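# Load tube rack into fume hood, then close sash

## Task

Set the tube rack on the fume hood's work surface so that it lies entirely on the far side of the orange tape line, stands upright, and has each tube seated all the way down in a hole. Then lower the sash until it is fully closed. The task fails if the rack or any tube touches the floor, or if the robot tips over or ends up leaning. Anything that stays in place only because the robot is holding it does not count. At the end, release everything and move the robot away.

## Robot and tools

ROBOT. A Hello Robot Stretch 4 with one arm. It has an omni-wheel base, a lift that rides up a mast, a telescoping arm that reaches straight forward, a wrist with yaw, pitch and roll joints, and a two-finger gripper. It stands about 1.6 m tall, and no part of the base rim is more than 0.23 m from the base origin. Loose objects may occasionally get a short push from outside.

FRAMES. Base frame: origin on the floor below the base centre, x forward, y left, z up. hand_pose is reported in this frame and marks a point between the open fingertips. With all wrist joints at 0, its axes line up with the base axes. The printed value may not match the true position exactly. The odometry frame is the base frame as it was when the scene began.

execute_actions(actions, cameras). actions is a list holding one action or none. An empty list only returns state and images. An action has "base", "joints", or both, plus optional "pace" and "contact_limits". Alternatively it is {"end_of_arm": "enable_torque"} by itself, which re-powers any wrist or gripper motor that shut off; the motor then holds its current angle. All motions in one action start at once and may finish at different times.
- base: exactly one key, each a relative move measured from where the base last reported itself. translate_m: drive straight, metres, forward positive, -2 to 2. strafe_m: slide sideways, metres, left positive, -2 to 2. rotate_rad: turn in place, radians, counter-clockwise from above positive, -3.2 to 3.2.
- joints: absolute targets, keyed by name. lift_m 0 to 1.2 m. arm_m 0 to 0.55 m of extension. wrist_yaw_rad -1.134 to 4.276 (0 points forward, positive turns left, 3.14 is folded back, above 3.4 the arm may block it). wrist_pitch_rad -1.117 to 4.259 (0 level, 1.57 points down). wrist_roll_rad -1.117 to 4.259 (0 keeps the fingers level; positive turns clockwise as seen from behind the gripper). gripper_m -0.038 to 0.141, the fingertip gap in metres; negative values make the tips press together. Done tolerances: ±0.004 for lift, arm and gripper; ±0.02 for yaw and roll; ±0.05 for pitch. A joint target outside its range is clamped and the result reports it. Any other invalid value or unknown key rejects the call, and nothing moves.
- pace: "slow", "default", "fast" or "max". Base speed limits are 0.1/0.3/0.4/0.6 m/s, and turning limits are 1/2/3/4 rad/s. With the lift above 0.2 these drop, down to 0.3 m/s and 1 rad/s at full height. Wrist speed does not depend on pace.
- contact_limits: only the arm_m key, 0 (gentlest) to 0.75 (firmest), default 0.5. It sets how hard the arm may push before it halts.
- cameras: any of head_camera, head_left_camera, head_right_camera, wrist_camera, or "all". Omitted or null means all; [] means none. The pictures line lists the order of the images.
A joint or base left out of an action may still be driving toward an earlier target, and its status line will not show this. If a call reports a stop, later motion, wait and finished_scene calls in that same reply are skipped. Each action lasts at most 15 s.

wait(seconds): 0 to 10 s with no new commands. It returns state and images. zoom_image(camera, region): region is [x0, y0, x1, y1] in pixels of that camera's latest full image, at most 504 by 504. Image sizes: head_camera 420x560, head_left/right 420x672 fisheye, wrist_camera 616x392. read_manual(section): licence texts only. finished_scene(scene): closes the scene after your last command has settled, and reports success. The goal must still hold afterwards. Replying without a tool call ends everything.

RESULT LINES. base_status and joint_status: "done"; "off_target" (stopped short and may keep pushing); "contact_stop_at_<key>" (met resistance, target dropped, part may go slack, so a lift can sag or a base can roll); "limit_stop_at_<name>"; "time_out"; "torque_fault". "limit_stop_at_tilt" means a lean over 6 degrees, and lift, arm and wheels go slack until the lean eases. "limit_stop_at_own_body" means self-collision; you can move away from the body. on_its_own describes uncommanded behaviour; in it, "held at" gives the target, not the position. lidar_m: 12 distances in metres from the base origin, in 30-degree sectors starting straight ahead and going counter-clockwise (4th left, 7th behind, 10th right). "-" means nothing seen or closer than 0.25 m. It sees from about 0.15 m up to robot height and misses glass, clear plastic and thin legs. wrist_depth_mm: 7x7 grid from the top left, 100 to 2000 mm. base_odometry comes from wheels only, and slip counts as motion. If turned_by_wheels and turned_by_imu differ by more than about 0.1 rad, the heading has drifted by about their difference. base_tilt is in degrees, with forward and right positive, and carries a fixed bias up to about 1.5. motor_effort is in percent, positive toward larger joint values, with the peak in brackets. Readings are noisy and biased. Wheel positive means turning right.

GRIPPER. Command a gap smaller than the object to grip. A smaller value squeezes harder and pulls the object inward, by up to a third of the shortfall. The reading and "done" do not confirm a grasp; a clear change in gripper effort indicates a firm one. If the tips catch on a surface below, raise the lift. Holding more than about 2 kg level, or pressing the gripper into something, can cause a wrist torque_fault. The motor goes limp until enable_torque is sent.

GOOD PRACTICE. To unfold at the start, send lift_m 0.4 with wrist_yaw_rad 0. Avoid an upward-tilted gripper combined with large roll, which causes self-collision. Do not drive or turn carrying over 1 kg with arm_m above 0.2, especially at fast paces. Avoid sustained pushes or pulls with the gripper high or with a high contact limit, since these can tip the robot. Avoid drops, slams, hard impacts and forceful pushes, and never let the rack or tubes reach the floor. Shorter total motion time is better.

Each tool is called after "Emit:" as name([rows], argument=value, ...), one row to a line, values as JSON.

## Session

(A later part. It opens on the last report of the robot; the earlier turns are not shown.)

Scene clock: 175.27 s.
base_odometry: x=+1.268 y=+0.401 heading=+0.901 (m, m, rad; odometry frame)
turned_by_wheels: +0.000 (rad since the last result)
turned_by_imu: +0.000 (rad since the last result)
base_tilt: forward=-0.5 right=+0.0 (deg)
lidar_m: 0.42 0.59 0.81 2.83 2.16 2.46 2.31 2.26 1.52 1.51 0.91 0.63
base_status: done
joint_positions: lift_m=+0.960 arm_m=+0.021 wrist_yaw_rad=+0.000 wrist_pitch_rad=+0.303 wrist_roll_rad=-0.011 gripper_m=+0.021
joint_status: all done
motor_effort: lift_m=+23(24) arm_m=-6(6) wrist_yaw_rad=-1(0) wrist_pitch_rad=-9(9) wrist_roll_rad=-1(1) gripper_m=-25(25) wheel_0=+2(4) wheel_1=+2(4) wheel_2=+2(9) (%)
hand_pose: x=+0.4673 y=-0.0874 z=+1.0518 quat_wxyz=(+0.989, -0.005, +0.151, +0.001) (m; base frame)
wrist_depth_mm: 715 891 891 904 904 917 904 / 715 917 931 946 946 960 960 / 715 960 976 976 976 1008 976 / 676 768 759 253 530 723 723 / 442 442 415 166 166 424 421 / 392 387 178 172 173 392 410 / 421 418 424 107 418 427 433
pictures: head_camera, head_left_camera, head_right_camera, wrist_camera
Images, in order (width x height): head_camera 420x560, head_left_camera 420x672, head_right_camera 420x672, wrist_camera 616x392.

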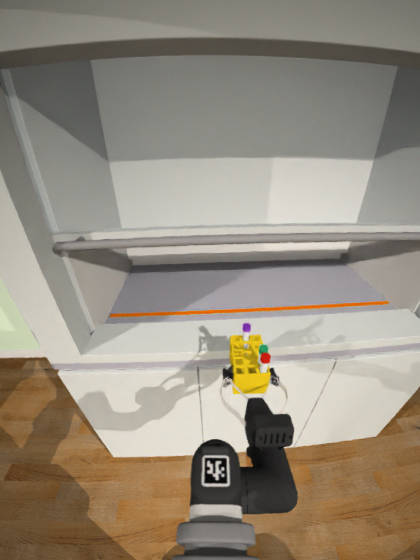

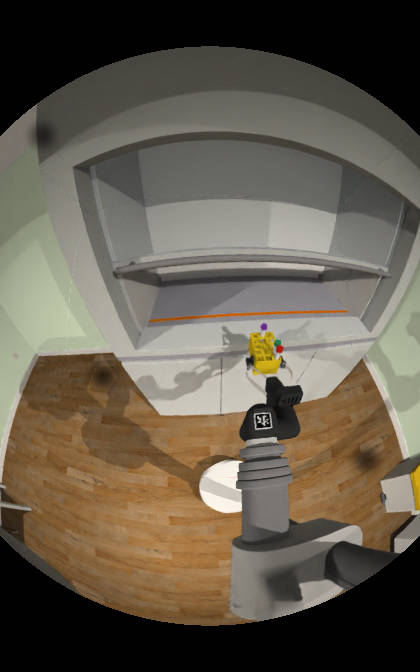

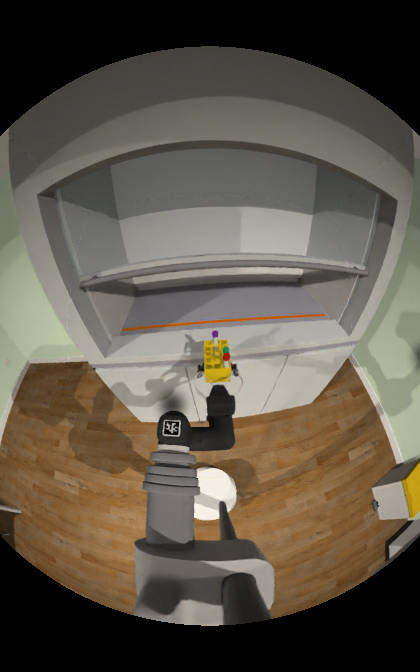

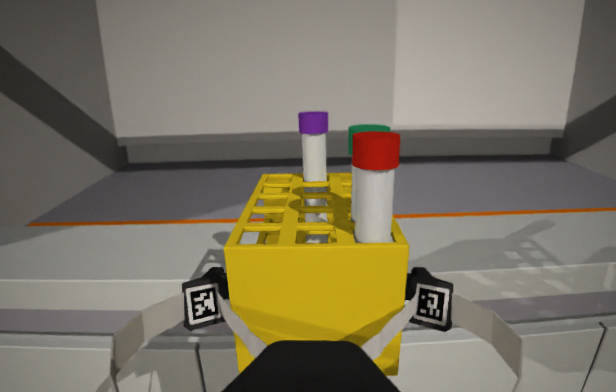

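Emit:
execute_actions([
  {"base":{"translate_m":0.2},"joints":{"lift_m":0.945},"pace":"slow"},
], cameras=["wrist_camera","head_camera","head_left_camera"])

Scene clock: 188.83 s.
base_odometry: x=+1.392 y=+0.557 heading=+0.901 (m, m, rad; odometry frame)
turned_by_wheels: +0.000 (rad since the last result)
turned_by_imu: +0.000 (rad since the last result)
base_tilt: forward=-0.6 right=+0.0 (deg)
lidar_m: 0.38 0.40 0.52 2.86 2.26 2.67 2.52 2.27 1.57 1.88 0.58 0.42
base_status: done
joint_positions: lift_m=+0.945 arm_m=+0.021 wrist_yaw_rad=+0.000 wrist_pitch_rad=+0.303 wrist_roll_rad=-0.011 gripper_m=+0.021
joint_status: all done
motor_effort: lift_m=+16(21) arm_m=-6(6) wrist_yaw_rad=+0(1) wrist_pitch_rad=-9(8) wrist_roll_rad=-1(1) gripper_m=-25(25) wheel_0=+1(5) wheel_1=+1(1) wheel_2=-1(8) (%)
hand_pose: x=+0.4673 y=-0.0874 z=+1.0374 quat_wxyz=(+0.989, -0.005, +0.151, +0.001) (m; base frame)
wrist_depth_mm: 699 707 707 715 715 723 723 / 715 741 750 741 759 759 759 / 732 778 778 788 778 798 798 / 676 723 715 252 591 683 683 / 496 496 466 166 167 477 466 / 310 310 178 172 173 274 298 / 257 249 252 107 237 240 245
pictures: head_camera, head_left_camera, wrist_camera
Images, in order (width x height): head_camera 420x560, head_left_camera 420x672, wrist_camera 616x392.

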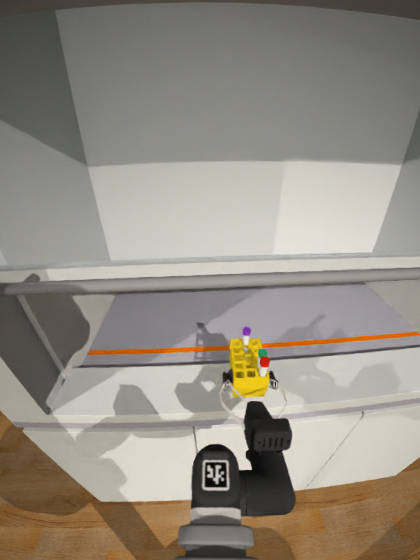

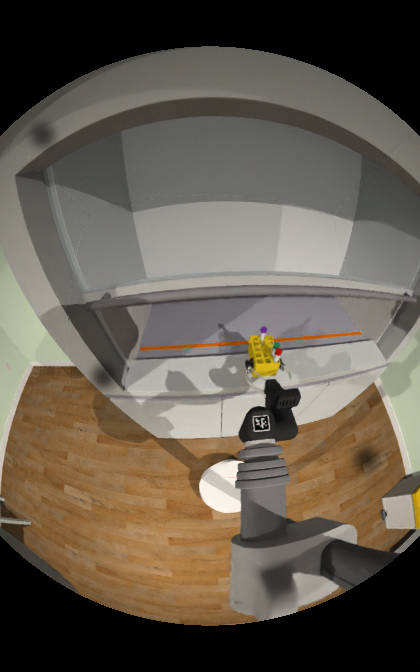

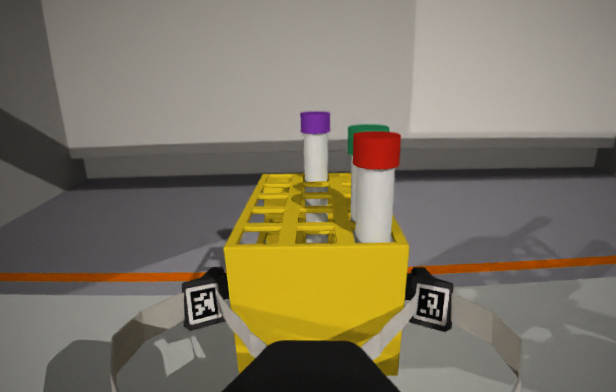

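Emit:
execute_actions([
  {"joints":{"arm_m":0.17},"pace":"slow"},
], cameras=[])

Emit:
execute_actions([
  {"joints":{"arm_m":0.36,"lift_m":0.925},"pace":"slow","contact_limits":{"arm_m":0.2}},
], cameras=["wrist_camera","head_camera","head_left_camera"])

Scene clock: 212.33 s.
base_odometry: x=+1.392 y=+0.557 heading=+0.901 (m, m, rad; odometry frame)
turned_by_wheels: +0.000 (rad since the last result)
turned_by_imu: +0.000 (rad since the last result)
base_tilt: forward=-0.5 right=+0.0 (deg)
lidar_m: 0.38 0.40 0.51 2.85 2.25 2.66 2.49 2.24 1.57 1.87 0.62 0.40
base_status: not commanded
joint_positions: lift_m=+0.945 arm_m=+0.169 wrist_yaw_rad=+0.000 wrist_pitch_rad=+0.303 wrist_roll_rad=-0.011 gripper_m=+0.021
joint_status: all done
motor_effort: lift_m=+16(16) arm_m=+6(9) wrist_yaw_rad=+0(1) wrist_pitch_rad=-9(8) wrist_roll_rad=-1(1) gripper_m=-24(25) wheel_0=+1(1) wheel_1=+1(1) wheel_2=-1(1) (%)
hand_pose: x=+0.6151 y=-0.0874 z=+1.0374 quat_wxyz=(+0.989, -0.005, +0.151, +0.001) (m; base frame)
wrist_depth_mm: 569 569 574 580 580 580 591 / 597 597 603 609 615 615 621 / 627 634 640 627 634 640 647 / 661 699 707 253 591 683 676 / 492 496 466 166 166 473 466 / 370 370 179 171 172 327 355 / 307 297 300 107 283 286 291
pictures: none
No camera images: the call's "cameras" was empty. Leave "cameras" out to get every camera's image.

Scene clock: 215.50 s.
base_odometry: x=+1.392 y=+0.557 heading=+0.901 (m, m, rad; odometry frame)
turned_by_wheels: +0.000 (rad since the last result)
turned_by_imu: +0.000 (rad since the last result)
base_tilt: forward=-0.5 right=+0.0 (deg)
lidar_m: 0.38 0.41 0.52 2.84 2.28 2.67 2.51 2.22 1.57 1.87 0.60 0.39
base_status: not commanded
joint_positions: lift_m=+0.925 arm_m=+0.359 wrist_yaw_rad=+0.000 wrist_pitch_rad=+0.303 wrist_roll_rad=-0.011 gripper_m=+0.021
joint_status: all done
motor_effort: lift_m=+16(16) arm_m=+6(10) wrist_yaw_rad=-1(1) wrist_pitch_rad=-8(9) wrist_roll_rad=-1(0) gripper_m=-25(24) wheel_0=+1(1) wheel_1=+1(2) wheel_2=-1(1) (%)
contact_limits: arm_m 0.2
hand_pose: x=+0.8051 y=-0.0874 z=+1.0174 quat_wxyz=(+0.989, -0.005, +0.151, +0.001) (m; base frame)
wrist_depth_mm: 397 399 402 407 407 407 410 / 415 418 421 424 427 430 430 / 436 439 442 442 439 452 452 / 462 462 517 253 462 530 521 / 449 449 421 166 167 430 427 / 338 340 178 172 173 298 327 / 278 272 273 107 258 260 266
pictures: head_camera, head_left_camera, wrist_camera
Images, in order (width x height): head_camera 420x560, head_left_camera 420x672, wrist_camera 616x392.

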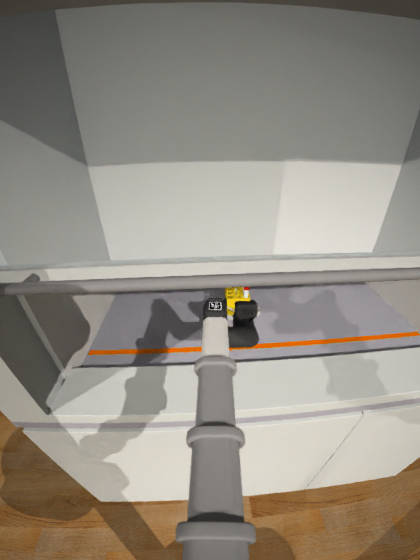

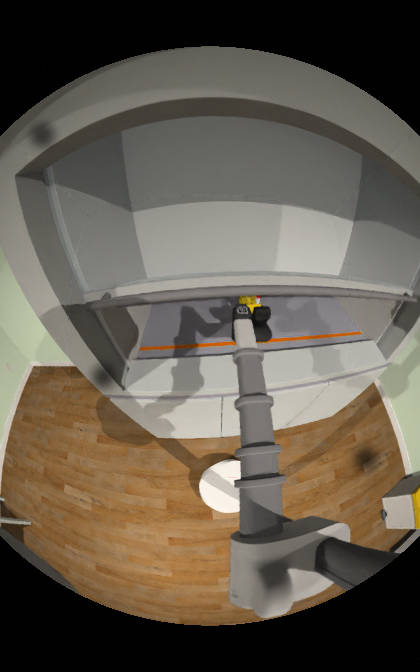

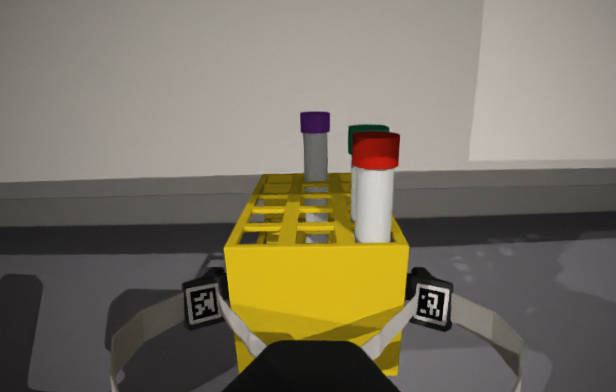

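Emit:
execute_actions([
  {"joints":{"lift_m":0.875},"pace":"slow"},
], cameras=[])

Emit:
execute_actions([
  {"joints":{"gripper_m":0.13}},
], cameras=["wrist_camera"])

Scene clock: 223.03 s.
base_odometry: x=+1.392 y=+0.557 heading=+0.901 (m, m, rad; odometry frame)
turned_by_wheels: +0.000 (rad since the last result)
turned_by_imu: +0.000 (rad since the last result)
base_tilt: forward=-0.6 right=-0.1 (deg)
lidar_m: 0.36 0.40 0.53 2.85 2.26 2.68 2.52 2.27 1.55 1.87 0.61 0.41
base_status: not commanded
joint_positions: lift_m=+0.875 arm_m=+0.359 wrist_yaw_rad=+0.000 wrist_pitch_rad=+0.303 wrist_roll_rad=-0.011 gripper_m=+0.021
joint_status: all done
motor_effort: lift_m=+16(16) arm_m=+6(6) wrist_yaw_rad=+0(1) wrist_pitch_rad=-8(8) wrist_roll_rad=-1(1) gripper_m=-25(24) wheel_0=+1(1) wheel_1=+1(1) wheel_2=-1(1) (%)
hand_pose: x=+0.8051 y=-0.0874 z=+0.9674 quat_wxyz=(+0.989, -0.005, +0.151, +0.001) (m; base frame)
wrist_depth_mm: 397 397 402 404 407 407 413 / 413 418 424 424 424 427 427 / 439 442 445 439 439 452 452 / 500 500 492 252 410 477 469 / 342 343 322 166 167 329 324 / 258 258 179 172 173 229 248 / 213 207 208 107 197 200 207
pictures: none
No camera images: the call's "cameras" was empty. Leave "cameras" out to get every camera's image.

Scene clock: 225.03 s.
base_odometry: x=+1.392 y=+0.557 heading=+0.901 (m, m, rad; odometry frame)
turned_by_wheels: +0.000 (rad since the last result)
turned_by_imu: +0.000 (rad since the last result)
base_tilt: forward=-0.6 right=+0.0 (deg)
lidar_m: 0.38 0.38 0.52 2.85 2.26 2.68 2.51 2.25 1.57 1.87 0.57 0.41
base_status: not commanded
joint_positions: lift_m=+0.875 arm_m=+0.359 wrist_yaw_rad=+0.000 wrist_pitch_rad=+0.302 wrist_roll_rad=-0.011 gripper_m=+0.130
joint_status: all done
motor_effort: lift_m=+16(17) arm_m=+6(6) wrist_yaw_rad=+0(2) wrist_pitch_rad=-6(8) wrist_roll_rad=-1(1) gripper_m=-1(29) wheel_0=+1(2) wheel_1=+1(1) wheel_2=-1(1) (%)
hand_pose: x=+0.8052 y=-0.0874 z=+0.9676 quat_wxyz=(+0.989, -0.005, +0.151, +0.001) (m; base frame)
wrist_depth_mm: 397 399 399 404 407 407 410 / 413 418 421 427 427 427 427 / 436 442 445 439 442 449 449 / 500 504 500 285 410 473 473 / 343 343 322 185 212 332 325 / 259 249 198 189 190 233 249 / 214 208 210 107 206 205 208
pictures: wrist_camera
Images, in order (width x height): wrist_camera 616x392.

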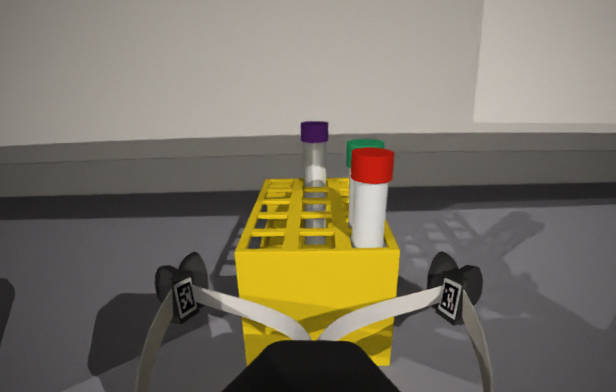

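Emit:
execute_actions([
  {"joints":{"arm_m":0.29},"pace":"slow"},
], cameras=[])

Emit:
execute_actions([
  {"joints":{"lift_m":0.925}},
], cameras=[])

Emit:
execute_actions([
  {"joints":{"arm_m":0.0},"base":{"translate_m":-0.15}},
], cameras=["wrist_camera","head_camera"])

Scene clock: 233.00 s.
base_odometry: x=+1.392 y=+0.557 heading=+0.901 (m, m, rad; odometry frame)
turned_by_wheels: +0.000 (rad since the last result)
turned_by_imu: +0.000 (rad since the last result)
base_tilt: forward=-0.5 right=+0.0 (deg)
lidar_m: 0.37 0.38 0.52 2.86 2.27 2.66 2.50 2.24 1.57 1.87 0.62 0.40
base_status: not commanded
joint_positions: lift_m=+0.875 arm_m=+0.291 wrist_yaw_rad=+0.000 wrist_pitch_rad=+0.302 wrist_roll_rad=-0.011 gripper_m=+0.130
joint_status: all done
motor_effort: lift_m=+16(16) arm_m=-6(4) wrist_yaw_rad=+0(1) wrist_pitch_rad=-6(6) wrist_roll_rad=-1(1) gripper_m=+1(0) wheel_0=+1(1) wheel_1=+1(2) wheel_2=-1(1) (%)
hand_pose: x=+0.7374 y=-0.0874 z=+0.9676 quat_wxyz=(+0.989, -0.005, +0.151, +0.001) (m; base frame)
wrist_depth_mm: 459 459 466 466 469 469 473 / 477 480 484 488 496 492 496 / 504 508 512 504 508 521 521 / 508 504 496 259 445 480 473 / 343 343 343 257 317 332 327 / 258 250 237 260 236 233 249 / 215 208 218 107 215 205 208
pictures: none
No camera images: the call's "cameras" was empty. Leave "cameras" out to get every camera's image.

Scene clock: 234.10 s.
base_odometry: x=+1.392 y=+0.557 heading=+0.901 (m, m, rad; odometry frame)
turned_by_wheels: +0.000 (rad since the last result)
turned_by_imu: +0.000 (rad since the last result)
base_tilt: forward=-0.6 right=+0.0 (deg)
lidar_m: 0.37 0.39 0.52 2.84 2.24 2.67 2.52 2.25 1.56 1.88 0.60 0.41
base_status: not commanded
joint_positions: lift_m=+0.925 arm_m=+0.291 wrist_yaw_rad=+0.000 wrist_pitch_rad=+0.302 wrist_roll_rad=-0.011 gripper_m=+0.130
joint_status: all done
motor_effort: lift_m=+23(24) arm_m=-6(6) wrist_yaw_rad=+0(1) wrist_pitch_rad=-6(6) wrist_roll_rad=-1(0) gripper_m=+0(0) wheel_0=+1(1) wheel_1=+1(1) wheel_2=-2(2) (%)
hand_pose: x=+0.7374 y=-0.0874 z=+1.0171 quat_wxyz=(+0.989, -0.005, +0.151, +0.001) (m; base frame)
wrist_depth_mm: 459 462 462 469 466 469 473 / 480 484 484 488 492 488 492 / 508 508 508 512 517 517 521 / 574 580 585 530 574 574 591 / 452 449 449 286 415 433 427 / 338 324 312 271 272 303 327 / 279 273 285 107 281 267 267
pictures: none
No camera images: the call's "cameras" was empty. Leave "cameras" out to get every camera's image.

Scene clock: 236.10 s.
base_odometry: x=+1.299 y=+0.440 heading=+0.901 (m, m, rad; odometry frame)
turned_by_wheels: +0.000 (rad since the last result)
turned_by_imu: +0.000 (rad since the last result)
base_tilt: forward=-0.6 right=+0.1 (deg)
lidar_m: 0.51 0.55 0.73 2.84 2.20 2.53 2.36 2.27 1.51 1.58 0.82 0.58
base_status: done
joint_positions: lift_m=+0.925 arm_m=+0.001 wrist_yaw_rad=+0.000 wrist_pitch_rad=+0.302 wrist_roll_rad=-0.011 gripper_m=+0.130
joint_status: all done
motor_effort: lift_m=+23(23) arm_m=-6(4) wrist_yaw_rad=+0(1) wrist_pitch_rad=-6(6) wrist_roll_rad=-1(1) gripper_m=-1(0) wheel_0=+0(5) wheel_1=+0(4) wheel_2=-1(9) (%)
hand_pose: x=+0.4474 y=-0.0875 z=+1.0171 quat_wxyz=(+0.989, -0.005, +0.150, +0.001) (m; base frame)
wrist_depth_mm: 715 866 878 866 878 878 878 / 715 904 904 917 904 917 931 / 715 931 960 931 960 976 946 / 647 668 654 647 640 634 621 / 370 370 368 368 364 359 355 / 355 353 349 355 357 362 370 / 377 379 382 107 382 389 392
pictures: head_camera, wrist_camera
Images, in order (width x height): head_camera 420x560, wrist_camera 616x392.

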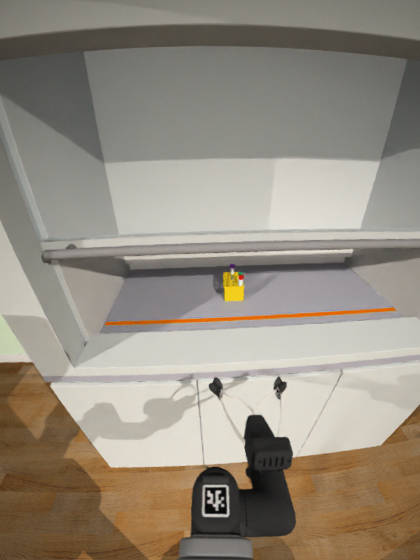

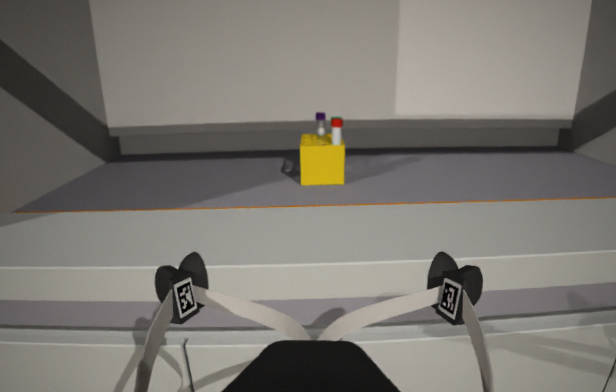

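Emit:
execute_actions([
  {"joints":{"lift_m":1.13,"wrist_pitch_rad":0.0,"gripper_m":0.02}},
], cameras=["wrist_camera","head_camera"])

Scene clock: 244.77 s.
base_odometry: x=+1.299 y=+0.440 heading=+0.901 (m, m, rad; odometry frame)
turned_by_wheels: +0.000 (rad since the last result)
turned_by_imu: +0.000 (rad since the last result)
base_tilt: forward=-0.6 right=+0.0 (deg)
lidar_m: 0.52 0.55 0.71 2.84 2.19 2.52 2.36 2.29 1.50 1.54 0.83 0.57
base_status: not commanded
joint_positions: lift_m=+1.130 arm_m=+0.001 wrist_yaw_rad=+0.000 wrist_pitch_rad=+0.002 wrist_roll_rad=-0.011 gripper_m=+0.020
joint_status: all done
motor_effort: lift_m=+22(25) arm_m=-6(6) wrist_yaw_rad=+0(1) wrist_pitch_rad=-6(11) wrist_roll_rad=-1(1) gripper_m=-4(5) wheel_0=-1(1) wheel_1=+0(0) wheel_2=-2(1) (%)
hand_pose: x=+0.4605 y=-0.0875 z=+1.3073 quat_wxyz=(+1.000, -0.005, +0.001, +0.000) (m; base frame)
wrist_depth_mm: 707 946 946 960 960 976 976 / 715 960 960 960 960 960 976 / 723 960 960 960 976 976 976 / 647 931 960 960 976 991 433 / 676 960 960 991 976 976 991 / 707 976 190 809 190 991 1008 / 699 854 866 107 854 831 878
pictures: head_camera, wrist_camera
Images, in order (width x height): head_camera 420x560, wrist_camera 616x392.

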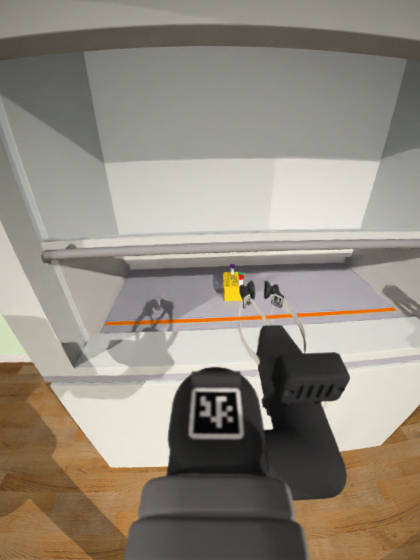

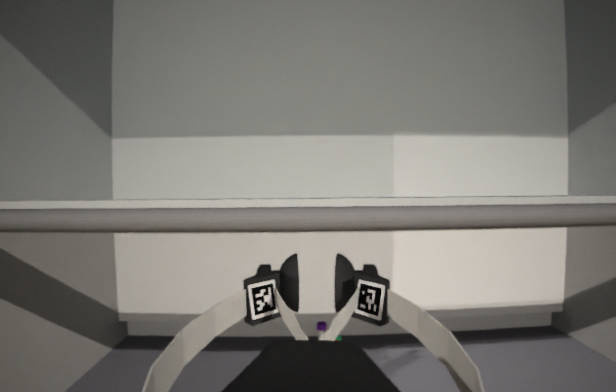

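Emit:
execute_actions([
  {"joints":{"lift_m":1.2,"wrist_pitch_rad":-0.1,"gripper_m":0.04}},
], cameras=[])

Emit:
execute_actions([
  {"joints":{"arm_m":0.17},"contact_limits":{"arm_m":0.1},"pace":"slow"},
], cameras=["wrist_camera","head_camera","head_right_camera"])

Scene clock: 268.50 s.
base_odometry: x=+1.299 y=+0.440 heading=+0.901 (m, m, rad; odometry frame)
turned_by_wheels: +0.000 (rad since the last result)
turned_by_imu: +0.000 (rad since the last result)
base_tilt: forward=-0.6 right=+0.0 (deg)
lidar_m: 0.52 0.55 0.72 2.84 2.19 2.50 2.36 2.27 1.51 1.57 0.82 0.56
base_status: not commanded
joint_positions: lift_m=+1.200 arm_m=+0.001 wrist_yaw_rad=+0.000 wrist_pitch_rad=-0.098 wrist_roll_rad=-0.011 gripper_m=+0.040
joint_status: all done
motor_effort: lift_m=+22(21) arm_m=-6(6) wrist_yaw_rad=+0(2) wrist_pitch_rad=-6(9) wrist_roll_rad=-1(1) gripper_m=-4(8) wheel_0=-1(0) wheel_1=+0(0) wheel_2=-1(1) (%)
hand_pose: x=+0.4591 y=-0.0875 z=+1.4061 quat_wxyz=(+0.999, -0.005, -0.049, +0.000) (m; base frame)
wrist_depth_mm: 707 1008 1008 1008 1008 1008 1008 / 715 991 1008 991 1008 1025 1008 / 723 960 976 991 991 991 1008 / 723 960 976 976 991 991 976 / 715 946 976 976 976 976 960 / 404 407 196 413 191 415 415 / 707 931 946 107 946 960 960
pictures: none
No camera images: the call's "cameras" was empty. Leave "cameras" out to get every camera's image.

Scene clock: 271.50 s.
base_odometry: x=+1.299 y=+0.440 heading=+0.901 (m, m, rad; odometry frame)
turned_by_wheels: +0.000 (rad since the last result)
turned_by_imu: +0.000 (rad since the last result)
base_tilt: forward=-0.6 right=+0.0 (deg)
lidar_m: 0.52 0.55 0.73 2.84 2.18 2.50 2.38 2.27 1.53 1.56 0.81 0.57
base_status: not commanded
joint_positions: lift_m=+1.200 arm_m=+0.169 wrist_yaw_rad=+0.000 wrist_pitch_rad=-0.098 wrist_roll_rad=-0.011 gripper_m=+0.040
joint_status: all done
motor_effort: lift_m=+22(22) arm_m=+6(5) wrist_yaw_rad=+2(1) wrist_pitch_rad=-6(6) wrist_roll_rad=-1(1) gripper_m=-2(4) wheel_0=+0(0) wheel_1=+0(0) wheel_2=-1(1) (%)
contact_limits: arm_m 0.1
hand_pose: x=+0.6269 y=-0.0875 z=+1.4061 quat_wxyz=(+0.999, -0.005, -0.049, +0.000) (m; base frame)
wrist_depth_mm: 723 820 831 831 842 842 854 / 723 820 820 831 831 842 831 / 732 809 809 820 820 820 820 / 741 798 809 809 820 820 820 / 732 798 798 798 809 809 809 / 732 788 196 788 191 798 809 / 240 241 242 107 245 246 247
pictures: head_camera, head_right_camera, wrist_camera
Images, in order (width x height): head_camera 420x560, head_right_camera 420x672, wrist_camera 616x392.

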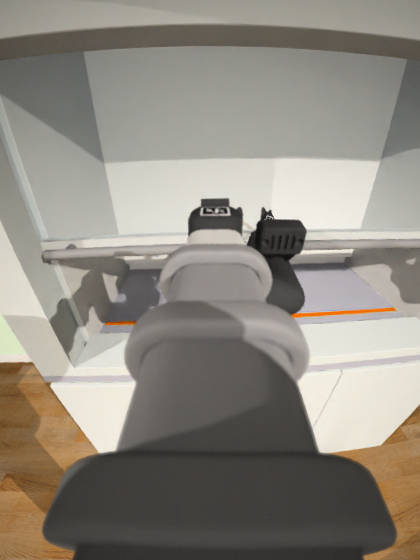

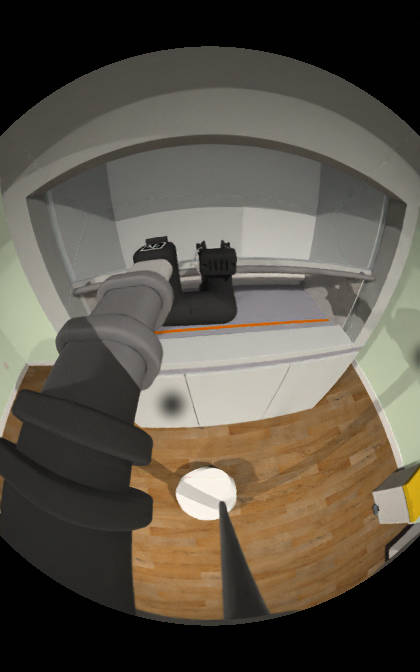

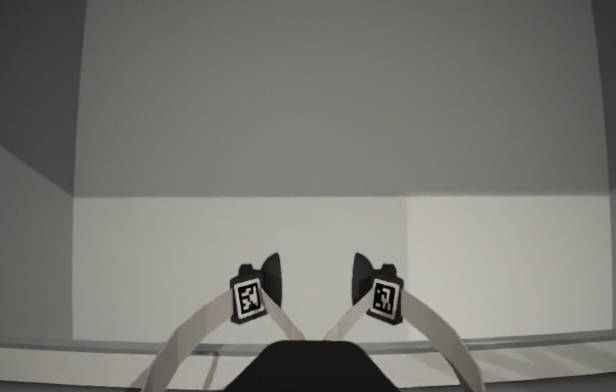

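Emit:
execute_actions([
  {"joints":{"lift_m":1.0},"pace":"slow"},
], cameras=["wrist_camera","head_camera"])

Scene clock: 277.67 s.
base_odometry: x=+1.299 y=+0.440 heading=+0.901 (m, m, rad; odometry frame)
turned_by_wheels: +0.000 (rad since the last result)
turned_by_imu: +0.000 (rad since the last result)
base_tilt: forward=-0.6 right=+0.0 (deg)
lidar_m: 0.52 0.55 0.72 2.83 2.20 2.49 2.35 2.25 1.52 1.54 0.82 0.57
base_status: not commanded
joint_positions: lift_m=+1.119 arm_m=+0.169 wrist_yaw_rad=-0.002 wrist_pitch_rad=-0.116 wrist_roll_rad=-0.009 gripper_m=+0.040
joint_status: lift_m contact_stop (moved -0.081 of -0.200)
on_its_own: lift_m is slack since a contact_stop (your +1.000 is given up); wrist_pitch_rad is at rest, and its effort (+47) is outside its rest range (-23 to +23)
motor_effort: lift_m=+16(20) arm_m=+5(6) wrist_yaw_rad=+6(6) wrist_pitch_rad=+47(100) wrist_roll_rad=-5(5) gripper_m=-2(6) wheel_0=+0(0) wheel_1=+1(1) wheel_2=-3(2) (%)
hand_pose: x=+0.6264 y=-0.0880 z=+1.3304 quat_wxyz=(+0.998, -0.005, -0.058, -0.001) (m; base frame)
wrist_depth_mm: 723 842 842 842 854 854 866 / 732 820 820 842 842 842 854 / 732 820 820 820 820 831 842 / 741 809 809 820 820 820 820 / 732 788 798 798 809 809 809 / 200 203 193 215 193 204 203 / 699 768 198 107 778 788 788
pictures: head_camera, wrist_camera
Images, in order (width x height): head_camera 420x560, wrist_camera 616x392.

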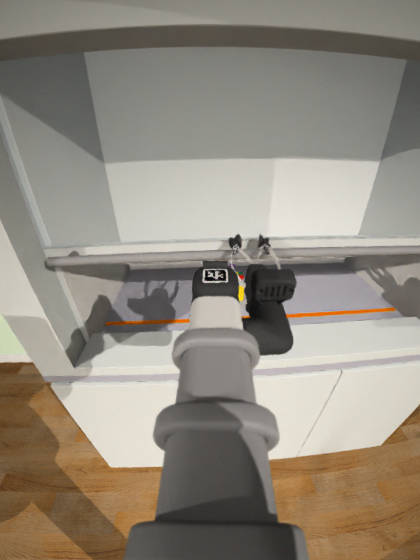

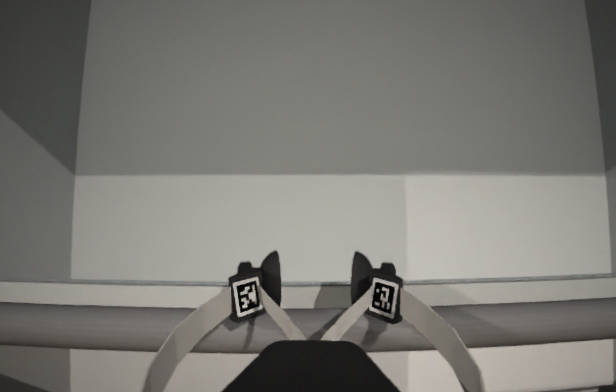

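Emit:
execute_actions([
  {"joints":{"lift_m":1.2,"arm_m":0.1}},
], cameras=[])

Emit:
execute_actions([
  {"joints":{"wrist_yaw_rad":1.57,"wrist_pitch_rad":-0.05,"gripper_m":0.0}},
], cameras=[])

Emit:
execute_actions([
  {"joints":{"arm_m":0.35},"contact_limits":{"arm_m":0.1},"pace":"slow"},
], cameras=["wrist_camera","head_camera","head_left_camera"])

Scene clock: 305.63 s.
base_odometry: x=+1.299 y=+0.440 heading=+0.901 (m, m, rad; odometry frame)
turned_by_wheels: +0.000 (rad since the last result)
turned_by_imu: +0.000 (rad since the last result)
base_tilt: forward=-0.5 right=+0.0 (deg)
lidar_m: 0.53 0.54 0.74 2.83 2.18 2.51 2.35 2.30 1.52 1.55 0.81 0.57
base_status: not commanded
joint_positions: lift_m=+1.200 arm_m=+0.101 wrist_yaw_rad=+0.000 wrist_pitch_rad=-0.098 wrist_roll_rad=-0.010 gripper_m=+0.040
joint_status: all done
motor_effort: lift_m=+23(23) arm_m=-6(8) wrist_yaw_rad=-1(3) wrist_pitch_rad=-5(27) wrist_roll_rad=-2(5) gripper_m=-4(4) wheel_0=+0(0) wheel_1=+1(1) wheel_2=+0(2) (%)
hand_pose: x=+0.5591 y=-0.0874 z=+1.4061 quat_wxyz=(+0.999, -0.005, -0.049, +0.000) (m; base frame)
wrist_depth_mm: 715 904 904 891 904 917 904 / 723 891 891 904 904 904 904 / 723 878 891 891 891 891 891 / 732 878 866 878 891 891 891 / 732 866 866 866 866 878 878 / 723 854 196 854 191 866 891 / 306 306 307 107 310 312 314
pictures: none
No camera images: the call's "cameras" was empty. Leave "cameras" out to get every camera's image.

Scene clock: 307.13 s.
base_odometry: x=+1.299 y=+0.440 heading=+0.901 (m, m, rad; odometry frame)
turned_by_wheels: +0.000 (rad since the last result)
turned_by_imu: +0.000 (rad since the last result)
base_tilt: forward=-0.5 right=+0.0 (deg)
lidar_m: 0.53 0.54 0.73 2.84 2.17 2.52 2.36 2.29 1.51 1.55 0.81 0.57
base_status: not commanded
joint_positions: lift_m=+1.200 arm_m=+0.101 wrist_yaw_rad=+1.569 wrist_pitch_rad=-0.048 wrist_roll_rad=-0.010 gripper_m=+0.000
joint_status: all done
motor_effort: lift_m=+23(23) arm_m=-6(6) wrist_yaw_rad=+2(6) wrist_pitch_rad=-5(7) wrist_roll_rad=-2(2) gripper_m=-5(1) wheel_0=+0(0) wheel_1=+1(1) wheel_2=+0(0) (%)
hand_pose: x=+0.3597 y=+0.2880 z=+1.3918 quat_wxyz=(+0.707, +0.013, -0.021, +0.706) (m; base frame)
wrist_depth_mm: - 1983 - - - 377 394 / - - - - - 377 382 / - - - - - 377 384 / - - - - - 377 384 / - - - - - 373 382 / - - - 197 185 373 373 / - - - 107 - 373 373
pictures: none
No camera images: the call's "cameras" was empty. Leave "cameras" out to get every camera's image.

Scene clock: 310.80 s.
base_odometry: x=+1.299 y=+0.439 heading=+0.901 (m, m, rad; odometry frame)
turned_by_wheels: +0.000 (rad since the last result)
turned_by_imu: +0.000 (rad since the last result)
base_tilt: forward=-0.6 right=+0.0 (deg)
lidar_m: 0.52 0.55 0.73 2.84 2.19 2.49 2.35 2.25 1.52 1.55 0.83 0.58
base_status: not commanded
joint_positions: lift_m=+1.200 arm_m=+0.346 wrist_yaw_rad=+1.584 wrist_pitch_rad=-0.048 wrist_roll_rad=-0.011 gripper_m=+0.000
joint_status: arm_m contact_stop (moved +0.245 of +0.249)
on_its_own: arm_m is slack since a contact_stop; wrist_yaw_rad is at rest, and its effort (-40) is outside its rest range (-13 to +13)
motor_effort: lift_m=+22(22) arm_m=+0(12) wrist_yaw_rad=-40(40) wrist_pitch_rad=-6(6) wrist_roll_rad=+0(2) gripper_m=-8(9) wheel_0=+1(1) wheel_1=+5(5) wheel_2=-6(6) (%)
contact_limits: arm_m 0.1
hand_pose: x=+0.6007 y=+0.2893 z=+1.3917 quat_wxyz=(+0.702, +0.013, -0.021, +0.711) (m; base frame)
wrist_depth_mm: - - - 389 384 384 384 / - - - 389 384 384 384 / - - - 387 382 382 382 / - - - 384 382 382 384 / - - - 384 382 382 382 / - - 382 193 382 382 382 / - - - 107 258 379 379
pictures: head_camera, head_left_camera, wrist_camera
Images, in order (width x height): head_camera 420x560, head_left_camera 420x672, wrist_camera 616x392.

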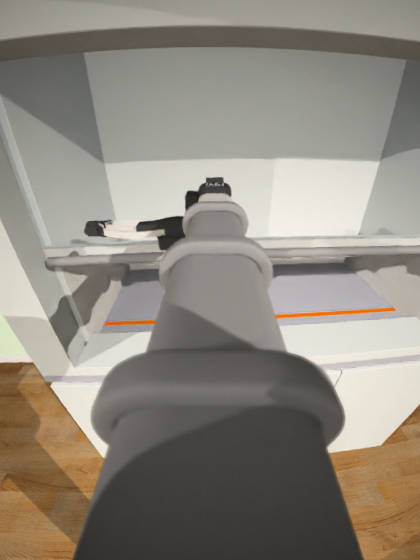

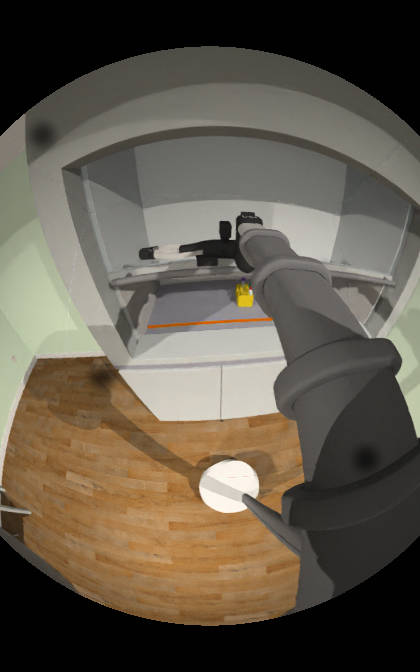

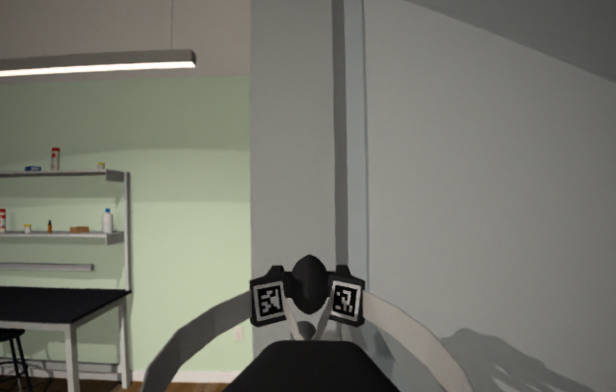

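Emit:
execute_actions([
  {"joints":{"wrist_yaw_rad":1.72,"arm_m":0.345}},
], cameras=[])

Emit:
execute_actions([
  {"joints":{"lift_m":0.95},"pace":"slow"},
], cameras=["head_camera","head_left_camera"])

Scene clock: 316.47 s.
base_odometry: x=+1.299 y=+0.440 heading=+0.901 (m, m, rad; odometry frame)
turned_by_wheels: +0.000 (rad since the last result)
turned_by_imu: +0.000 (rad since the last result)
base_tilt: forward=-0.4 right=-0.1 (deg)
lidar_m: 0.52 0.54 0.73 2.85 2.20 2.50 2.36 2.27 1.54 1.56 0.83 0.57
base_status: not commanded
joint_positions: lift_m=+1.200 arm_m=+0.345 wrist_yaw_rad=+1.720 wrist_pitch_rad=-0.048 wrist_roll_rad=-0.011 gripper_m=+0.000
joint_status: all done
motor_effort: lift_m=+23(22) arm_m=-3(2) wrist_yaw_rad=+0(35) wrist_pitch_rad=-6(6) wrist_roll_rad=-1(1) gripper_m=-5(9) wheel_0=+0(0) wheel_1=+1(5) wheel_2=+0(7) (%)
hand_pose: x=+0.5601 y=+0.2979 z=+1.3918 quat_wxyz=(+0.652, +0.015, -0.020, +0.757) (m; base frame)
wrist_depth_mm: - - - 379 370 351 342 / - - - 377 373 351 342 / - - - 377 370 349 343 / - - - 377 370 349 340 / - - - 375 366 349 340 / - - - 197 185 347 338 / - - - 107 276 345 338
pictures: none
No camera images: the call's "cameras" was empty. Leave "cameras" out to get every camera's image.

Scene clock: 317.57 s.
base_odometry: x=+1.299 y=+0.440 heading=+0.901 (m, m, rad; odometry frame)
turned_by_wheels: +0.000 (rad since the last result)
turned_by_imu: -0.001 (rad since the last result)
base_tilt: forward=-0.5 right=+0.1 (deg)
lidar_m: 0.52 0.55 0.72 2.84 2.17 2.52 2.37 2.26 1.52 1.54 0.84 0.56
base_status: not commanded
joint_positions: lift_m=+1.171 arm_m=+0.345 wrist_yaw_rad=+1.720 wrist_pitch_rad=-0.048 wrist_roll_rad=-0.010 gripper_m=+0.000
joint_status: lift_m contact_stop (moved -0.028 of -0.250)
on_its_own: lift_m is slack since a contact_stop (your +0.950 is given up)
motor_effort: lift_m=+19(24) arm_m=-3(3) wrist_yaw_rad=-1(8) wrist_pitch_rad=-4(38) wrist_roll_rad=-1(9) gripper_m=-5(5) wheel_0=+0(0) wheel_1=+1(2) wheel_2=-1(2) (%)
hand_pose: x=+0.5599 y=+0.2980 z=+1.3636 quat_wxyz=(+0.652, +0.015, -0.020, +0.758) (m; base frame)
wrist_depth_mm: - - - 379 370 351 343 / - - - 379 373 349 342 / - - - 377 368 349 343 / - - - 377 370 349 342 / - - - 375 368 349 340 / - - - 196 185 345 340 / - - - 107 273 343 338
pictures: head_camera, head_left_camera
Images, in order (width x height): head_camera 420x560, head_left_camera 420x672.

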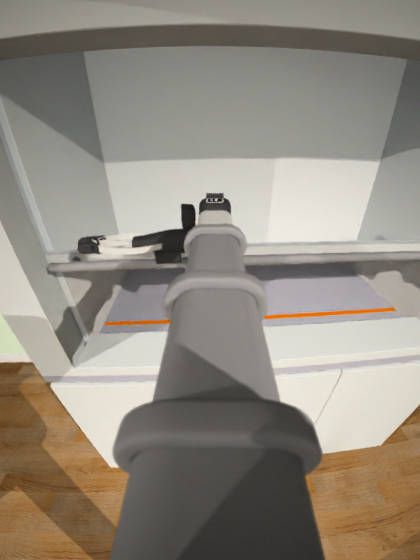

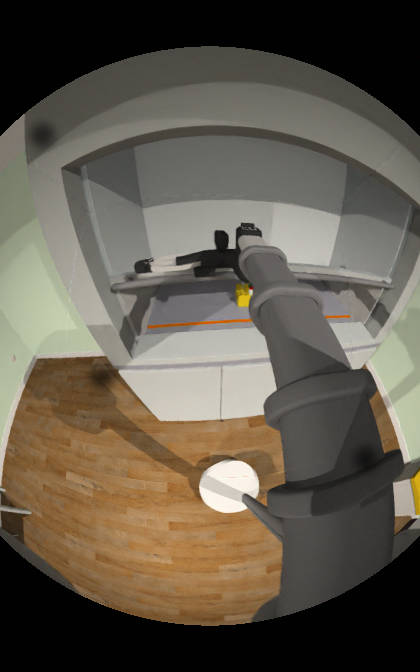

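Contact stop on impact; now in contact, retry.

Emit:
execute_actions([
  {"joints":{"lift_m":0.95},"pace":"slow"},
], cameras=["head_camera"])

Scene clock: 321.17 s.
base_odometry: x=+1.299 y=+0.440 heading=+0.901 (m, m, rad; odometry frame)
turned_by_wheels: +0.000 (rad since the last result)
turned_by_imu: +0.000 (rad since the last result)
base_tilt: forward=-0.6 right=+0.1 (deg)
lidar_m: 0.52 0.55 0.72 2.83 2.17 2.52 2.36 2.27 1.52 1.54 0.83 0.55
base_status: not commanded
joint_positions: lift_m=+1.156 arm_m=+0.345 wrist_yaw_rad=+1.720 wrist_pitch_rad=-0.050 wrist_roll_rad=-0.010 gripper_m=+0.000
joint_status: lift_m contact_stop (moved -0.015 of -0.221)
on_its_own: lift_m is slack since a contact_stop (your +0.950 is given up)
motor_effort: lift_m=+19(20) arm_m=-3(3) wrist_yaw_rad=-2(8) wrist_pitch_rad=-1(33) wrist_roll_rad=-1(7) gripper_m=-5(5) wheel_0=+0(0) wheel_1=+2(2) wheel_2=-2(3) (%)
hand_pose: x=+0.5599 y=+0.2979 z=+1.3487 quat_wxyz=(+0.652, +0.015, -0.020, +0.758) (m; base frame)
wrist_depth_mm: - - - 379 373 351 343 / - - - 379 373 351 342 / - - - 377 370 351 342 / - - - 377 370 349 342 / - - - 375 368 347 340 / - - - 197 185 347 338 / - - - 107 273 343 340
pictures: head_camera
Images, in order (width x height): head_camera 420x560.

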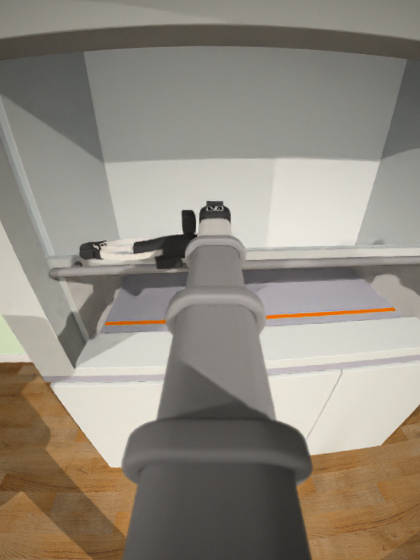

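Emit:
execute_actions([
  {"joints":{"lift_m":1.144},"pace":"slow"},
], cameras=[])

Emit:
execute_actions([
  {"joints":{"lift_m":1.130},"pace":"slow"},
], cameras=[])

Emit:
execute_actions([
  {"joints":{"lift_m":1.112},"pace":"slow"},
], cameras=[])

Emit:
execute_actions([
  {"joints":{"lift_m":1.09},"pace":"slow"},
], cameras=[])

Emit:
execute_actions([
  {"joints":{"lift_m":1.06},"pace":"slow"},
], cameras=[])

Scene clock: 332.80 s.
base_odometry: x=+1.299 y=+0.440 heading=+0.901 (m, m, rad; odometry frame)
turned_by_wheels: +0.000 (rad since the last result)
turned_by_imu: +0.000 (rad since the last result)
base_tilt: forward=-0.6 right=+0.1 (deg)
lidar_m: 0.52 0.55 0.74 2.85 2.19 2.51 2.37 2.28 1.54 1.57 0.84 0.57
base_status: not commanded
joint_positions: lift_m=+1.149 arm_m=+0.345 wrist_yaw_rad=+1.721 wrist_pitch_rad=-0.052 wrist_roll_rad=-0.010 gripper_m=+0.000
joint_status: lift_m contact_stop (moved -0.007 of -0.012)
on_its_own: lift_m is slack since a contact_stop (your +1.144 is given up)
motor_effort: lift_m=+17(17) arm_m=-3(3) wrist_yaw_rad=-3(6) wrist_pitch_rad=+6(23) wrist_roll_rad=-2(3) gripper_m=-5(4) wheel_0=+0(0) wheel_1=+2(2) wheel_2=-2(3) (%)
hand_pose: x=+0.5597 y=+0.2979 z=+1.3424 quat_wxyz=(+0.652, +0.016, -0.021, +0.758) (m; base frame)
wrist_depth_mm: - - - 379 375 353 343 / - - - 379 373 351 343 / - - - 379 370 349 342 / - - - 377 370 351 342 / - - - 375 370 347 342 / - - - 197 185 347 338 / - - - 107 274 343 338
pictures: none
No camera images: the call's "cameras" was empty. Leave "cameras" out to get every camera's image.

not run: a stop came earlier in this reply.

not run: a stop came earlier in this reply.

not run: a stop came earlier in this reply.

not run: a stop came earlier in this reply.

Emit:
execute_actions([
  {"joints":{"lift_m":0.95},"pace":"fast"},
], cameras=[])

Scene clock: 340.40 s.
base_odometry: x=+1.299 y=+0.440 heading=+0.901 (m, m, rad; odometry frame)
turned_by_wheels: +0.000 (rad since the last result)
turned_by_imu: +0.000 (rad since the last result)
base_tilt: forward=-0.6 right=+0.0 (deg)
lidar_m: 0.53 0.54 0.72 2.83 2.18 2.52 2.36 2.27 1.54 1.55 0.83 0.56
base_status: not commanded
joint_positions: lift_m=+1.136 arm_m=+0.345 wrist_yaw_rad=+1.720 wrist_pitch_rad=-0.048 wrist_roll_rad=-0.011 gripper_m=+0.000
joint_status: lift_m contact_stop (moved -0.013 of -0.199)
on_its_own: lift_m is slack since a contact_stop (your +0.950 is given up)
motor_effort: lift_m=+19(21) arm_m=-3(3) wrist_yaw_rad=+0(8) wrist_pitch_rad=-4(40) wrist_roll_rad=-1(10) gripper_m=-5(5) wheel_0=+0(0) wheel_1=+2(2) wheel_2=-1(3) (%)
hand_pose: x=+0.5599 y=+0.2980 z=+1.3282 quat_wxyz=(+0.652, +0.015, -0.020, +0.758) (m; base frame)
wrist_depth_mm: - - - 379 373 351 343 / - - - 379 373 351 342 / - - - 377 373 349 342 / - - - 377 370 349 340 / - - - 373 368 349 340 / - - - 196 185 347 340 / - - - 107 273 343 338
pictures: none
No camera images: the call's "cameras" was empty. Leave "cameras" out to get every camera's image.

Emit:
execute_actions([
  {"joints":{"lift_m":1.142,"wrist_yaw_rad":1.65,"wrist_pitch_rad":0.0}},
], cameras=[])

Emit:
execute_actions([
  {"joints":{"lift_m":1.142,"wrist_pitch_rad":0.45}},
], cameras=["head_camera"])

Scene clock: 351.47 s.
base_odometry: x=+1.299 y=+0.440 heading=+0.901 (m, m, rad; odometry frame)
turned_by_wheels: +0.000 (rad since the last result)
turned_by_imu: +0.000 (rad since the last result)
base_tilt: forward=-0.5 right=+0.0 (deg)
lidar_m: 0.52 0.55 0.72 2.84 2.19 2.53 2.36 2.26 1.53 1.56 0.83 0.56
base_status: not commanded
joint_positions: lift_m=+1.142 arm_m=+0.345 wrist_yaw_rad=+1.650 wrist_pitch_rad=+0.002 wrist_roll_rad=-0.011 gripper_m=+0.000
joint_status: all done
motor_effort: lift_m=+22(23) arm_m=-3(3) wrist_yaw_rad=-2(11) wrist_pitch_rad=-5(4) wrist_roll_rad=-1(1) gripper_m=-5(6) wheel_0=+0(0) wheel_1=+2(2) wheel_2=-1(1) (%)
hand_pose: x=+0.5806 y=+0.2945 z=+1.3194 quat_wxyz=(+0.678, -0.004, -0.003, +0.735) (m; base frame)
wrist_depth_mm: - - - 373 362 357 353 / - - - 370 364 357 353 / - - - 375 366 362 355 / - - - 377 370 362 357 / - - - 379 373 366 359 / - - - 197 185 364 364 / - - - 107 203 366 364
pictures: none
No camera images: the call's "cameras" was empty. Leave "cameras" out to get every camera's image.

Scene clock: 352.80 s.
base_odometry: x=+1.299 y=+0.440 heading=+0.902 (m, m, rad; odometry frame)
turned_by_wheels: +0.001 (rad since the last result)
turned_by_imu: +0.016 (rad since the last result)
base_tilt: forward=-0.5 right=+0.0 (deg)
lidar_m: 0.53 0.54 0.75 2.83 2.14 2.50 2.36 2.24 1.53 1.63 0.83 0.58
base_status: not commanded
joint_positions: lift_m=+1.143 arm_m=+0.345 wrist_yaw_rad=+1.655 wrist_pitch_rad=+0.437 wrist_roll_rad=-0.012 gripper_m=+0.000
joint_status: all done
on_its_own: wrist_yaw_rad is at rest, and its effort (-15) is outside its rest range (-13 to +13); wrist_pitch_rad is at rest, and its effort (+38) is outside its rest range (-23 to +23)
motor_effort: lift_m=+11(22) arm_m=-3(3) wrist_yaw_rad=-15(19) wrist_pitch_rad=+38(96) wrist_roll_rad=+2(6) gripper_m=-7(7) wheel_0=+8(11) wheel_1=+4(6) wheel_2=+5(7) (%)
hand_pose: x=+0.5816 y=+0.2678 z=+1.1988 quat_wxyz=(+0.660, -0.163, +0.142, +0.720) (m; base frame)
wrist_depth_mm: - - - 312 310 294 290 / - - - 332 329 312 309 / - - - 357 353 334 330 / - - - 382 366 362 353 / - - - 397 278 392 384 / 1863 1921 1756 199 184 421 418 / 1661 1537 1576 107 196 452 452
pictures: head_camera
Images, in order (width x height): head_camera 420x560.

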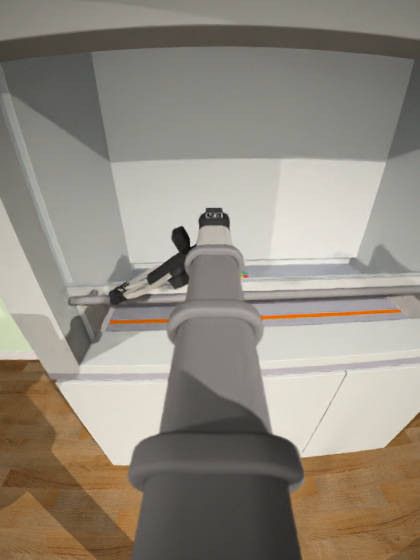

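Emit:
execute_actions([
  {"joints":{"lift_m":1.074,"wrist_pitch_rad":0.0},"pace":"slow"},
], cameras=[])

Emit:
execute_actions([
  {"joints":{"lift_m":1.074,"wrist_pitch_rad":0.32}},
], cameras=[])

Emit:
execute_actions([
  {"joints":{"lift_m":1.024,"wrist_pitch_rad":0.0},"pace":"slow"},
], cameras=[])

Emit:
execute_actions([
  {"joints":{"lift_m":1.024,"wrist_pitch_rad":0.32}},
], cameras=["head_camera"])

Scene clock: 365.53 s.
base_odometry: x=+1.299 y=+0.440 heading=+0.901 (m, m, rad; odometry frame)
turned_by_wheels: -0.001 (rad since the last result)
turned_by_imu: -0.001 (rad since the last result)
base_tilt: forward=-0.5 right=+0.0 (deg)
lidar_m: 0.52 0.55 0.74 2.82 2.16 2.49 2.36 2.21 1.54 1.62 0.81 0.57
base_status: not commanded
joint_positions: lift_m=+1.074 arm_m=+0.345 wrist_yaw_rad=+1.650 wrist_pitch_rad=+0.002 wrist_roll_rad=-0.011 gripper_m=+0.000
joint_status: all done
motor_effort: lift_m=+16(16) arm_m=-3(3) wrist_yaw_rad=+0(15) wrist_pitch_rad=-7(36) wrist_roll_rad=+1(2) gripper_m=-6(6) wheel_0=+1(8) wheel_1=+1(4) wheel_2=+0(5) (%)
hand_pose: x=+0.5806 y=+0.2945 z=+1.2518 quat_wxyz=(+0.678, -0.005, -0.003, +0.735) (m; base frame)
wrist_depth_mm: - - - 357 353 340 338 / - - - 359 357 342 338 / - - - 362 357 345 340 / - - - 364 359 347 342 / - - - 364 359 349 343 / - - - 196 185 349 345 / - - - 107 228 347 347
pictures: none
No camera images: the call's "cameras" was empty. Leave "cameras" out to get every camera's image.

Scene clock: 366.60 s.
base_odometry: x=+1.299 y=+0.440 heading=+0.901 (m, m, rad; odometry frame)
turned_by_wheels: +0.001 (rad since the last result)
turned_by_imu: +0.011 (rad since the last result)
base_tilt: forward=-0.5 right=+0.0 (deg)
lidar_m: 0.54 0.55 0.75 2.83 2.18 2.51 2.36 2.22 1.53 1.69 0.84 0.56
base_status: not commanded
joint_positions: lift_m=+1.075 arm_m=+0.345 wrist_yaw_rad=+1.651 wrist_pitch_rad=+0.306 wrist_roll_rad=-0.012 gripper_m=+0.000
joint_status: all done
on_its_own: wrist_pitch_rad is at rest, and its effort (+41) is outside its rest range (-23 to +23)
motor_effort: lift_m=+10(16) arm_m=-3(3) wrist_yaw_rad=-3(20) wrist_pitch_rad=+41(98) wrist_roll_rad=+5(7) gripper_m=-6(6) wheel_0=+4(5) wheel_1=+3(5) wheel_2=+3(6) (%)
hand_pose: x=+0.5815 y=+0.2812 z=+1.1660 quat_wxyz=(+0.670, -0.116, +0.099, +0.727) (m; base frame)
wrist_depth_mm: - - - 309 309 291 287 / - - - 324 322 306 301 / - - - 343 338 320 315 / - - - 359 351 338 330 / - - - 368 279 357 349 / - - - 196 187 375 370 / 1708 1661 1708 107 213 279 392
pictures: none
No camera images: the call's "cameras" was empty. Leave "cameras" out to get every camera's image.

Scene clock: 367.90 s.
base_odometry: x=+1.299 y=+0.440 heading=+0.901 (m, m, rad; odometry frame)
turned_by_wheels: -0.001 (rad since the last result)
turned_by_imu: -0.001 (rad since the last result)
base_tilt: forward=-0.6 right=+0.1 (deg)
lidar_m: 0.53 0.55 0.72 2.83 2.18 2.50 2.36 2.22 1.53 1.65 0.82 0.56
base_status: not commanded
joint_positions: lift_m=+1.025 arm_m=+0.345 wrist_yaw_rad=+1.651 wrist_pitch_rad=-0.005 wrist_roll_rad=-0.011 gripper_m=+0.000
joint_status: all done
motor_effort: lift_m=+6(18) arm_m=-3(3) wrist_yaw_rad=-3(2) wrist_pitch_rad=+15(40) wrist_roll_rad=-1(4) gripper_m=-5(6) wheel_0=+1(5) wheel_1=+1(2) wheel_2=-1(3) (%)
hand_pose: x=+0.5804 y=+0.2946 z=+1.2048 quat_wxyz=(+0.678, -0.002, -0.006, +0.735) (m; base frame)
wrist_depth_mm: - - - 351 345 332 327 / - - - 349 349 334 329 / - - - 353 351 336 330 / - - - 353 349 336 330 / - - - 353 351 338 334 / - - - 196 185 340 332 / - - - 107 216 338 336
pictures: none
No camera images: the call's "cameras" was empty. Leave "cameras" out to get every camera's image.

Scene clock: 368.87 s.
base_odometry: x=+1.299 y=+0.440 heading=+0.901 (m, m, rad; odometry frame)
turned_by_wheels: +0.000 (rad since the last result)
turned_by_imu: +0.016 (rad since the last result)
base_tilt: forward=-0.4 right=+0.0 (deg)
lidar_m: 0.53 0.55 1.91 2.82 2.15 2.49 2.36 2.18 1.54 1.69 0.80 0.57
base_status: not commanded
joint_positions: lift_m=+1.024 arm_m=+0.346 wrist_yaw_rad=+1.650 wrist_pitch_rad=+0.322 wrist_roll_rad=-0.011 gripper_m=+0.000
joint_status: all done
motor_effort: lift_m=+16(16) arm_m=-3(3) wrist_yaw_rad=+2(14) wrist_pitch_rad=-5(92) wrist_roll_rad=+1(11) gripper_m=-4(7) wheel_0=+1(3) wheel_1=+1(4) wheel_2=-1(4) (%)
hand_pose: x=+0.5820 y=+0.2797 z=+1.1113 quat_wxyz=(+0.669, -0.121, +0.105, +0.726) (m; base frame)
wrist_depth_mm: - - - 298 296 278 273 / - - - 314 310 293 286 / - - - 330 327 307 300 / - - - 349 342 325 317 / - - - 362 286 343 338 / 1983 - 1863 196 185 359 359 / 1618 1576 1618 107 206 181 373
pictures: head_camera
Images, in order (width x height): head_camera 420x560.

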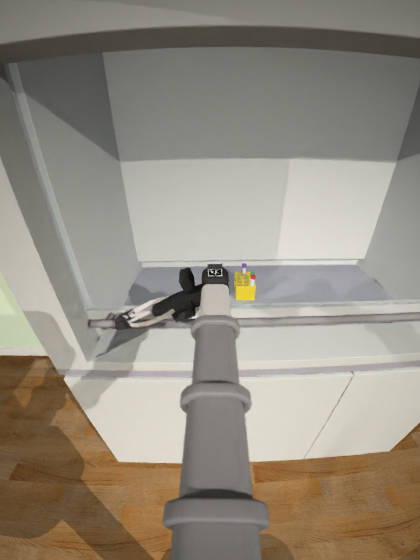

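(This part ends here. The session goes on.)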